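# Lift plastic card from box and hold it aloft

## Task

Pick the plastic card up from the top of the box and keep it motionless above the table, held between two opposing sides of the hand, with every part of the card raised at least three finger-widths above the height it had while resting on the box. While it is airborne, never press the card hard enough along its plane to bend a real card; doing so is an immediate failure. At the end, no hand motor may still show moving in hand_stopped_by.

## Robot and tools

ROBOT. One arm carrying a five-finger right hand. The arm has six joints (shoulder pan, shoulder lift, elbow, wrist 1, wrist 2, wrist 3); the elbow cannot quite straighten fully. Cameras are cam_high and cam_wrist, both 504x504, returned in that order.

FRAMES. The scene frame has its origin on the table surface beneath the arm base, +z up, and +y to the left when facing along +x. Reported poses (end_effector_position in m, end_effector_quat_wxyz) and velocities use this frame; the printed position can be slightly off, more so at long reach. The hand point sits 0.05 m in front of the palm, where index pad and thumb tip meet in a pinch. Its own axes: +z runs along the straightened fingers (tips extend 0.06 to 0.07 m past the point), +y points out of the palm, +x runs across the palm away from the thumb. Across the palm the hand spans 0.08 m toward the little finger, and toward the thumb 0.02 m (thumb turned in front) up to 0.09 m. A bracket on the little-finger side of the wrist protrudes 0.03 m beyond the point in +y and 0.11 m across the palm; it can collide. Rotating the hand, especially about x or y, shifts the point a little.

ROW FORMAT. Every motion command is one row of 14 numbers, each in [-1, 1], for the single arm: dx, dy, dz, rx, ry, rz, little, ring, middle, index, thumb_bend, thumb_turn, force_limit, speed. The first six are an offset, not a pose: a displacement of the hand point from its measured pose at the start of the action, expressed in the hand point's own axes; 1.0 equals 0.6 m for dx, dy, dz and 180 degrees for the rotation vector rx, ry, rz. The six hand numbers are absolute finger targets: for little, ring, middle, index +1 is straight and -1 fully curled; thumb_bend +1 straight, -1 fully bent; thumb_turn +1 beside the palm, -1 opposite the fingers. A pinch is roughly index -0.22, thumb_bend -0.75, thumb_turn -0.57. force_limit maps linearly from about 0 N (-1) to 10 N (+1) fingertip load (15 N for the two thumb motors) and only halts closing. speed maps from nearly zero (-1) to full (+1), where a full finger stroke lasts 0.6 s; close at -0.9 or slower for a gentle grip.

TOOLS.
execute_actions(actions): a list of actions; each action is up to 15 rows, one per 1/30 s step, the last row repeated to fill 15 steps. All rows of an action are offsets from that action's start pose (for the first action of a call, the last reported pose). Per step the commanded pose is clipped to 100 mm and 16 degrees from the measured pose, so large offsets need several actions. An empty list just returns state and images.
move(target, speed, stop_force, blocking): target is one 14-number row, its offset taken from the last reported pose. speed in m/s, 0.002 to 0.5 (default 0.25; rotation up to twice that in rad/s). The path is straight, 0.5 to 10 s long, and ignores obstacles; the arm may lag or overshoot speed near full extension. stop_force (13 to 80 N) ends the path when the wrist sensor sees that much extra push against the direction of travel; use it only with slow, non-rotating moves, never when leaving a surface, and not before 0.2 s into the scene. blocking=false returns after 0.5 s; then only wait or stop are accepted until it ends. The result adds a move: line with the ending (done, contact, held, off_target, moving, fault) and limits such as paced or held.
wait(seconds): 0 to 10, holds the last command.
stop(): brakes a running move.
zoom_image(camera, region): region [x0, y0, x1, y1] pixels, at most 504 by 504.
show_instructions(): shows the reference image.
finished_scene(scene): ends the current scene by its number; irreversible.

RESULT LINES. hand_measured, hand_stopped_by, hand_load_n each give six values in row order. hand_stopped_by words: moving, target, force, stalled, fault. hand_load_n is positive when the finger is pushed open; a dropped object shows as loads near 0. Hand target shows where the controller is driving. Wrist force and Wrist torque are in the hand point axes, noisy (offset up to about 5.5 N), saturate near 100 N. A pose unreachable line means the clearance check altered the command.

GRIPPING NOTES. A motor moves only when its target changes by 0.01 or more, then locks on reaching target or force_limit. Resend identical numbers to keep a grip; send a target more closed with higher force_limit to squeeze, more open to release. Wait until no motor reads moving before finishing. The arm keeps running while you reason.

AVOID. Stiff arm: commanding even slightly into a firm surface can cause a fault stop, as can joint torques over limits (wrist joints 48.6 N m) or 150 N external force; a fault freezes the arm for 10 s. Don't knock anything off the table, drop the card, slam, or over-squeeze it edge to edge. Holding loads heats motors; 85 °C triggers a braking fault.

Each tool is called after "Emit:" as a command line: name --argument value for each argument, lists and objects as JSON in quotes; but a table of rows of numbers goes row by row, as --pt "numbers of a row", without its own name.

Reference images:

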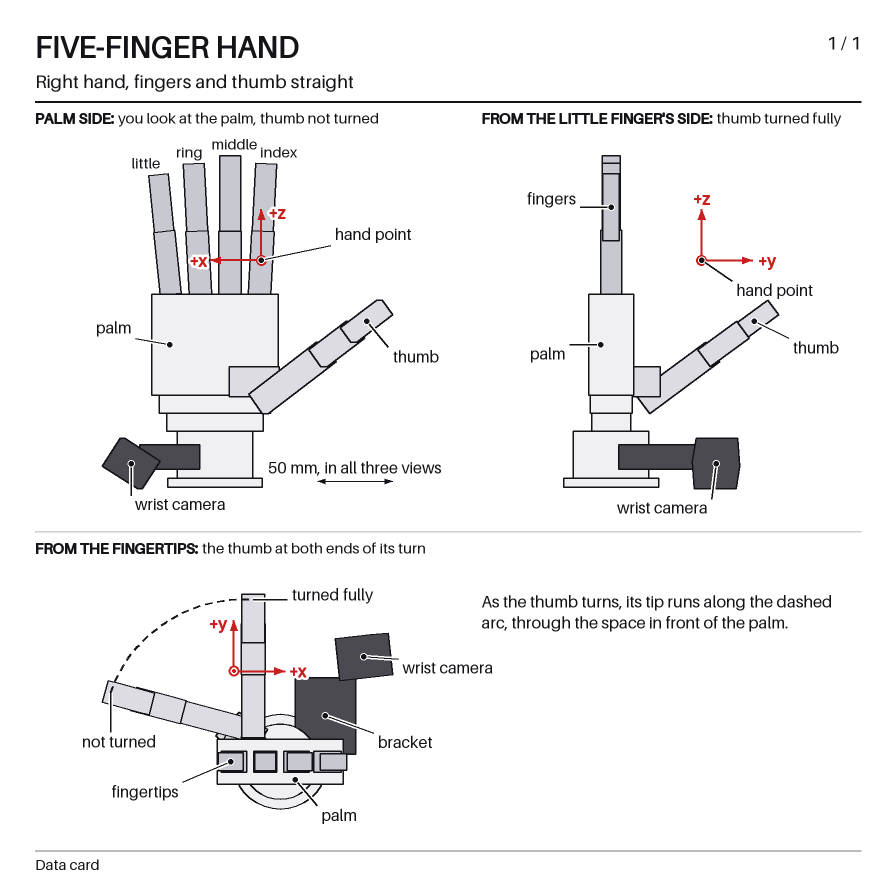

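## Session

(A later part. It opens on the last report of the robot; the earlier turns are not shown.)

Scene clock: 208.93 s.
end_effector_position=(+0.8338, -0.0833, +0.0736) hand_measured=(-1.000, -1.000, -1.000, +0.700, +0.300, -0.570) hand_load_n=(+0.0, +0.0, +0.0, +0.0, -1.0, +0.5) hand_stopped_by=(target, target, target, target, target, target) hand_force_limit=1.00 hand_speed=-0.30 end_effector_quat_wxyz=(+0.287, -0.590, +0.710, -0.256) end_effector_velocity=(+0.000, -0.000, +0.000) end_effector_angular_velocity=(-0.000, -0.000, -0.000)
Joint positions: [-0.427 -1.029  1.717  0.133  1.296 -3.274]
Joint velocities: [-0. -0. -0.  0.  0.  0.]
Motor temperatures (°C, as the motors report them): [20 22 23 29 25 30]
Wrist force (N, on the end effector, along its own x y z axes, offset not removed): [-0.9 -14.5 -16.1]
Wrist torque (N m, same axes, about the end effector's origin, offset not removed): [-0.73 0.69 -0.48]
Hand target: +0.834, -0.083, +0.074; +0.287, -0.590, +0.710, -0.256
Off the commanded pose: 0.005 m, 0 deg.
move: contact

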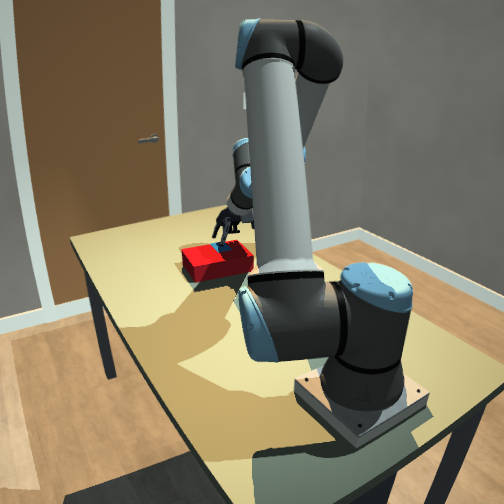

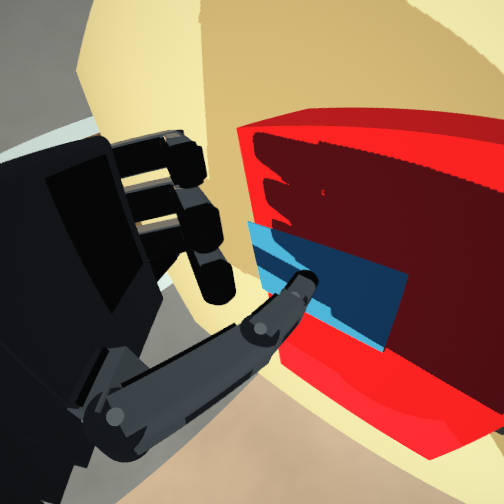

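Reliable touch. Now cycles: bend, lift, open, slow touch.

Emit:
execute_actions --actions '[[[0,-0.0004,-0.0003,0,0,0,-1,-1,-1,0.7,0.3,-0.57,1,-0.6]],[[0,0,0,0,0,0,-1,-1,-1,0.7,-0.15,-0.57,1,-0.6]],[[0,0,0,0,0,0,-1,-1,-1,0.7,-0.15,-0.57,1,-0.6]],[[0,0,0,0,0,0,-1,-1,-1,0.7,-0.15,-0.57,1,-0.6]],[[0,-0.0032,-0.0024,0,0,0,-1,-1,-1,0.7,-0.15,-0.57,1,-0.3]],[[0,0,0,0,0,0,-1,-1,-1,0.7,0.3,-0.57,1,-0.3]],[[0,0,0,0,0,0,-1,-1,-1,0.7,0.3,-0.57,1,-0.3]],[[0,0.0032,0.0024,0,0,0,-1,-1,-1,0.7,0.3,-0.57,1,-0.3]],[[0,0,0,0,0,0,-1,-1,-1,0.7,0.3,-0.57,1,-0.3]],[[0,0,0,0,0,0,-1,-1,-1,0.7,-0.15,-0.57,1,-0.6]],[[0,0,0,0,0,0,-1,-1,-1,0.7,-0.15,-0.57,1,-0.6]],[[0,0,0,0,0,0,-1,-1,-1,0.7,-0.15,-0.57,1,-0.6]],[[0,-0.0032,-0.0024,0,0,0,-1,-1,-1,0.7,-0.15,-0.57,1,-0.3]],[[0,0,0,0,0,0,-1,-1,-1,0.7,0.3,-0.57,1,-0.3]],[[0,0,0,0,0,0,-1,-1,-1,0.7,0.3,-0.57,1,-0.3]],[[0,0.0032,0.0024,0,0,0,-1,-1,-1,0.7,0.3,-0.57,1,-0.3]],[[0,0,0,0,0,0,-1,-1,-1,0.7,0.3,-0.57,1,-0.3]],[[0,0,0,0,0,0,-1,-1,-1,0.7,-0.15,-0.57,1,-0.6]],[[0,0,0,0,0,0,-1,-1,-1,0.7,-0.15,-0.57,1,-0.6]],[[0,0,0,0,0,0,-1,-1,-1,0.7,-0.15,-0.57,1,-0.6]]]'

Scene clock: 220.50 s.
end_effector_position=(+0.8338, -0.0833, +0.0739) hand_measured=(-1.000, -1.000, -1.000, +0.700, -0.150, -0.570) hand_load_n=(+0.0, +0.0, +0.0, +0.0, +0.0, +0.0) hand_stopped_by=(target, target, target, target, target, target) hand_force_limit=1.00 hand_speed=-0.60 end_effector_quat_wxyz=(+0.287, -0.590, +0.710, -0.256) end_effector_velocity=(+0.000, +0.001, -0.000) end_effector_angular_velocity=(+0.000, +0.000, +0.001)
Joint positions: [-0.427 -1.029  1.717  0.134  1.296 -3.274]
Joint velocities: [ 0.001  0.     0.    -0.    -0.     0.   ]
Motor temperatures (°C, as the motors report them): [20 22 23 29 25 30]
Wrist force (N, on the end effector, along its own x y z axes, offset not removed): [-0.6 -1.8 -3.9]
Wrist torque (N m, same axes, about the end effector's origin, offset not removed): [0.11 0.62 -0.42]
Hand target: +0.834, -0.083, +0.074; +0.287, -0.590, +0.710, -0.256
Off the commanded pose: 0.000 m, 0 deg.

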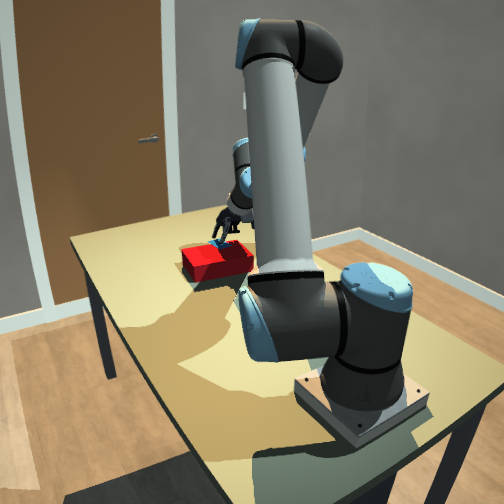

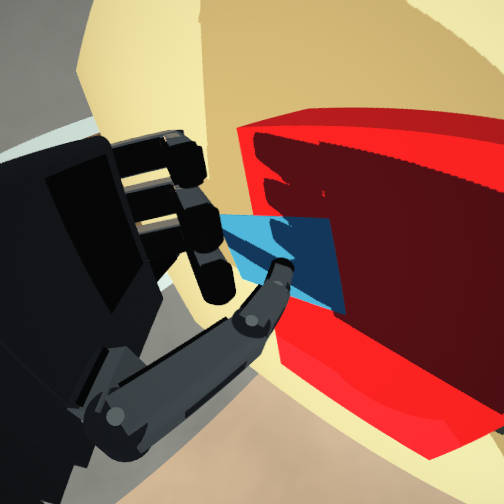

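Emit:
move --target '[0,-0.008,-0.006,-0.24,0,0,-1,-1,-1,0.8,-0.75,-0.57,0.3,-0.3]' --speed 0.05

Scene clock: 229.20 s.
end_effector_position=(+0.8344, -0.0839, +0.0793) hand_measured=(-1.000, -1.000, -1.000, +0.800, -0.750, -0.570) hand_load_n=(+0.0, +0.0, +0.0, +0.0, +0.0, +0.0) hand_stopped_by=(target, target, target, target, target, target) hand_force_limit=0.30 hand_speed=-0.30 end_effector_quat_wxyz=(+0.050, -0.654, +0.754, +0.022) end_effector_velocity=(+0.000, +0.000, +0.001) end_effector_angular_velocity=(+0.001, +0.010, +0.002)
Joint positions: [-0.367 -0.666  1.129  1.103  1.461 -3.365]
Joint velocities: [ 0.001  0.005 -0.009  0.013  0.002 -0.   ]
Motor temperatures (°C, as the motors report them): [20 22 23 29 25 30]
Wrist force (N, on the end effector, along its own x y z axes, offset not removed): [1.7 -2.8 -1.3]
Wrist torque (N m, same axes, about the end effector's origin, offset not removed): [-0.21 0.19 -0.18]
Hand target: +0.834, -0.084, +0.079; +0.050, -0.654, +0.754, +0.023
Off the commanded pose: 0.001 m, 0 deg.
move: done

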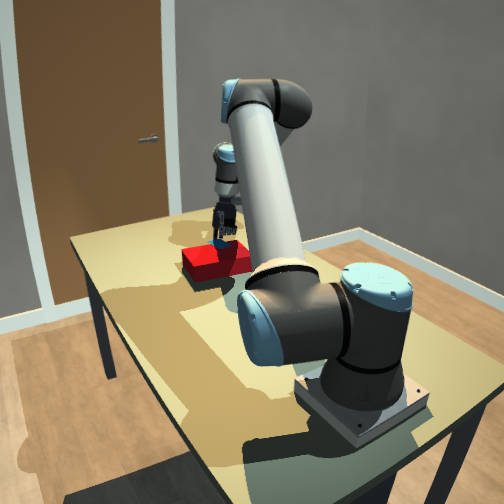

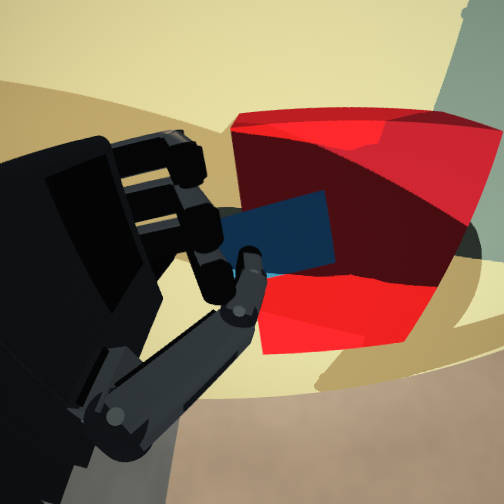

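Emit:
move --target '[0.01,-0.005,0.011,0,0,0,-1,-1,-1,0.8,-0.75,-0.57,0.3,-0.3]' --speed 0.004 --stop_force 13

Scene clock: 232.37 s.
end_effector_position=(+0.8368, -0.0896, +0.0723) hand_measured=(-1.000, -1.000, -1.000, +0.800, -0.750, -0.570) hand_load_n=(+0.0, +0.0, +0.0, +0.0, +0.0, +0.0) hand_stopped_by=(target, target, target, target, target, target) hand_force_limit=0.30 hand_speed=-0.30 end_effector_quat_wxyz=(+0.050, -0.654, +0.754, +0.022) end_effector_velocity=(-0.000, -0.000, -0.000) end_effector_angular_velocity=(-0.000, -0.000, -0.000)
Joint positions: [-0.372 -0.655  1.121  1.1    1.461 -3.37 ]
Joint velocities: [-0.  0.  0. -0.  0. -0.]
Motor temperatures (°C, as the motors report them): [20 22 23 29 25 30]
Wrist force (N, on the end effector, along its own x y z axes, offset not removed): [3.5 -2.8 -2.7]
Wrist torque (N m, same axes, about the end effector's origin, offset not removed): [-0.12 -0.05 -0.14]
Hand target: +0.837, -0.090, +0.072; +0.050, -0.654, +0.754, +0.022
Off the commanded pose: 0.000 m, 0 deg.
move: done

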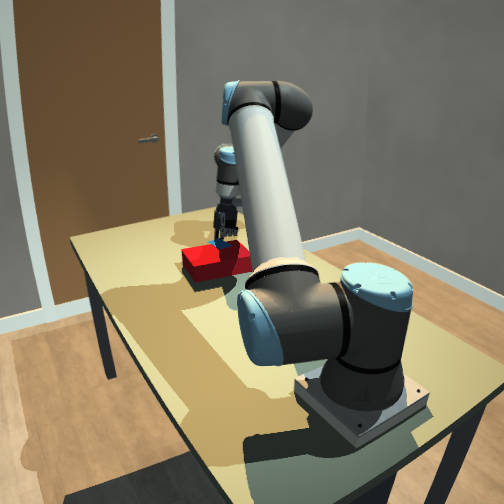

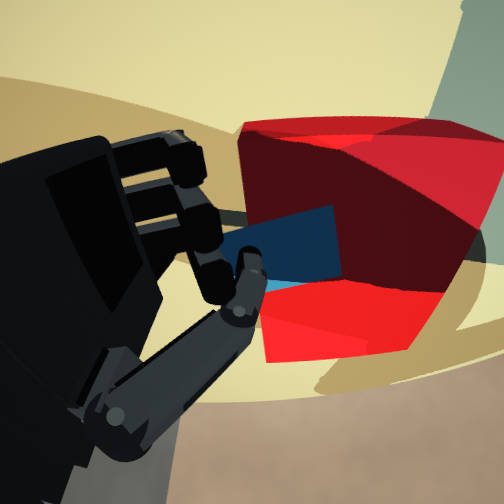

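Emit:
move --target '[0.0,0,0.008,0,0,0,-1,-1,-1,0.8,-0.75,-0.57,0.3,-0.3]' --speed 0.003 --stop_force 13

Scene clock: 235.10 s.
end_effector_position=(+0.8370, -0.0891, +0.0675) hand_measured=(-1.000, -1.000, -1.000, +0.800, -0.750, -0.570) hand_load_n=(+0.0, +0.0, +0.0, +0.0, +0.0, +0.0) hand_stopped_by=(target, target, target, target, target, target) hand_force_limit=0.30 hand_speed=-0.30 end_effector_quat_wxyz=(+0.050, -0.654, +0.754, +0.022) end_effector_velocity=(+0.000, +0.001, +0.000) end_effector_angular_velocity=(-0.001, -0.001, +0.001)
Joint positions: [-0.372 -0.65   1.122  1.095  1.461 -3.37 ]
Joint velocities: [ 0.001 -0.001  0.    -0.001  0.    -0.   ]
Motor temperatures (°C, as the motors report them): [20 22 23 29 25 30]
Wrist force (N, on the end effector, along its own x y z axes, offset not removed): [0.2 0.1 -3.3]
Wrist torque (N m, same axes, about the end effector's origin, offset not removed): [0.44 0.48 -0.26]
Hand target: +0.837, -0.089, +0.067; +0.050, -0.654, +0.754, +0.022
Off the commanded pose: 0.000 m, 0 deg.
move: done

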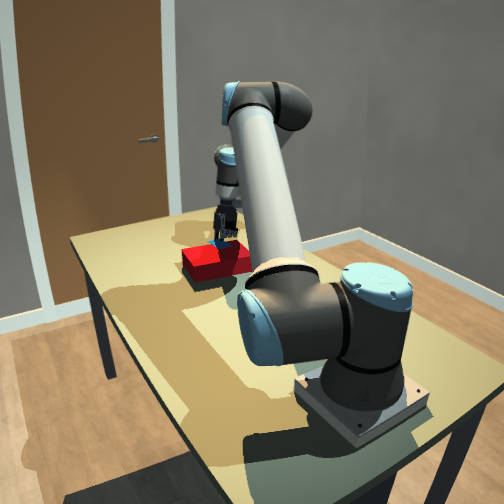

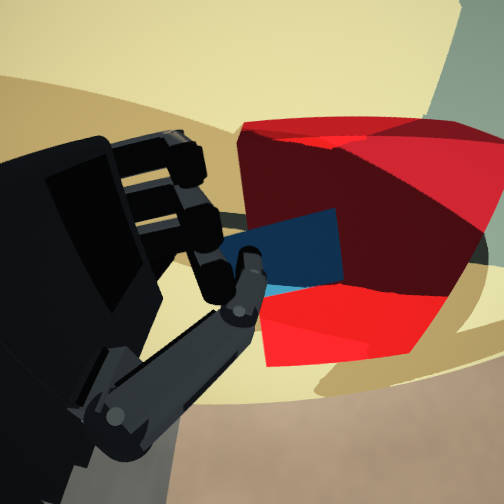

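Emit:
execute_actions --actions '[[[0,0,0,0,0,0,-1,-1,-1,-0.5,-0.75,-0.57,0.2,-0.6]],[[0,0,0,0,0,0,-1,-1,-1,-0.5,-0.75,-0.57,0.2,-0.6]],[[0,0,0,0,0,0,-1,-1,-1,-0.5,-0.75,-0.57,0.2,-0.6]],[[0,0,0,0,0,0,-1,-1,-1,-0.5,-0.75,-0.57,0.2,-0.6]],[[0,0,0,0,0,0,-1,-1,-1,-0.5,-0.75,-0.57,0.2,-0.6]]]'

Scene clock: 238.07 s.
end_effector_position=(+0.8370, -0.0891, +0.0675) hand_measured=(-1.000, -1.000, -1.000, -0.218, -0.750, -0.570) hand_load_n=(+0.0, +0.0, +0.0, +6.5, +0.5, -0.5) hand_stopped_by=(target, target, target, force, target, target) hand_force_limit=0.20 hand_speed=-0.60 end_effector_quat_wxyz=(+0.050, -0.654, +0.754, +0.022) end_effector_velocity=(-0.001, -0.001, -0.001) end_effector_angular_velocity=(+0.000, +0.002, -0.001)
Joint positions: [-0.372 -0.65   1.122  1.095  1.461 -3.37 ]
Joint velocities: [-0.001  0.001  0.     0.     0.    -0.   ]
Motor temperatures (°C, as the motors report them): [20 22 23 29 25 30]
Wrist force (N, on the end effector, along its own x y z axes, offset not removed): [-0.8 -4.3 -2.1]
Wrist torque (N m, same axes, about the end effector's origin, offset not removed): [-0.09 0.56 -0.36]
Hand target: +0.837, -0.089, +0.067; +0.050, -0.654, +0.754, +0.022
Off the commanded pose: 0.000 m, 0 deg.

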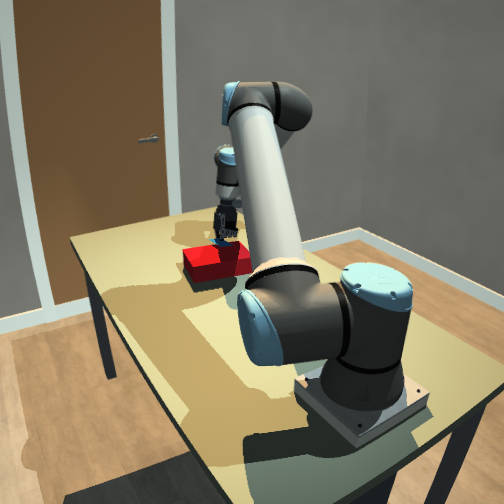

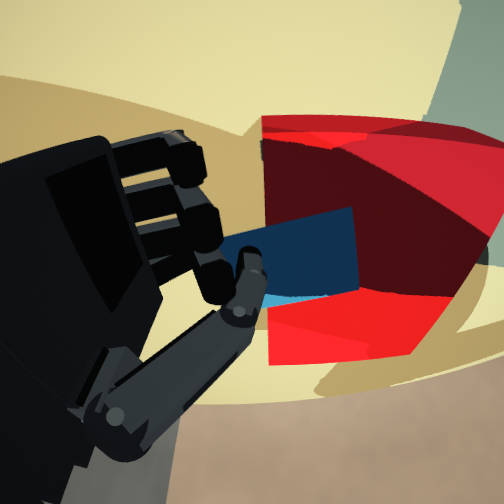

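Likely pinched. Lifting to test.

Emit:
move --target '[0.0,0,-0.16,0,0,0,-1,-1,-1,-0.5,-0.75,-0.57,0.2,-0.6]' --speed 0.05

Scene clock: 242.90 s.
end_effector_position=(+0.8328, -0.0987, +0.1628) hand_measured=(-1.000, -1.000, -1.000, -0.218, -0.750, -0.570) hand_load_n=(+0.0, +0.0, +0.0, +6.5, +0.5, -0.5) hand_stopped_by=(target, target, target, force, target, target) hand_force_limit=0.20 hand_speed=-0.60 end_effector_quat_wxyz=(+0.050, -0.654, +0.754, +0.022) end_effector_velocity=(+0.000, +0.000, +0.002) end_effector_angular_velocity=(+0.000, -0.000, +0.000)
Joint positions: [-0.384 -0.724  1.081  1.211  1.461 -3.382]
Joint velocities: [ 0.    -0.001 -0.001  0.003 -0.    -0.   ]
Motor temperatures (°C, as the motors report them): [20 22 23 29 25 30]
Wrist force (N, on the end effector, along its own x y z axes, offset not removed): [0.7 -5.2 -2.8]
Wrist torque (N m, same axes, about the end effector's origin, offset not removed): [-0.42 0.39 -0.35]
Hand target: +0.833, -0.099, +0.163; +0.050, -0.654, +0.754, +0.022
Off the commanded pose: 0.000 m, 0 deg.
move: done

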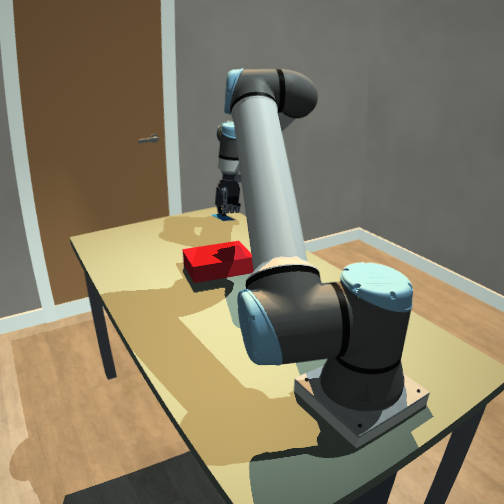

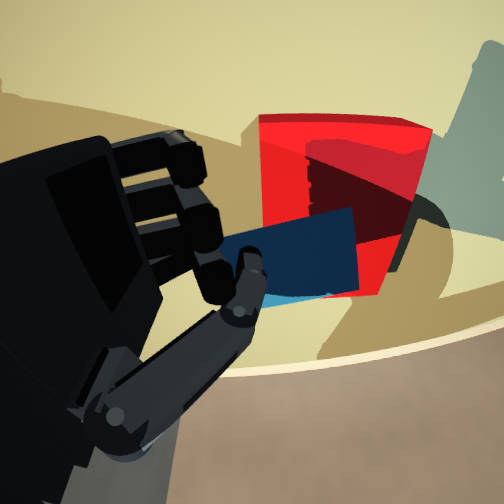

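Emit:
finished_scene --scene 1

The scene is finished: the task was done.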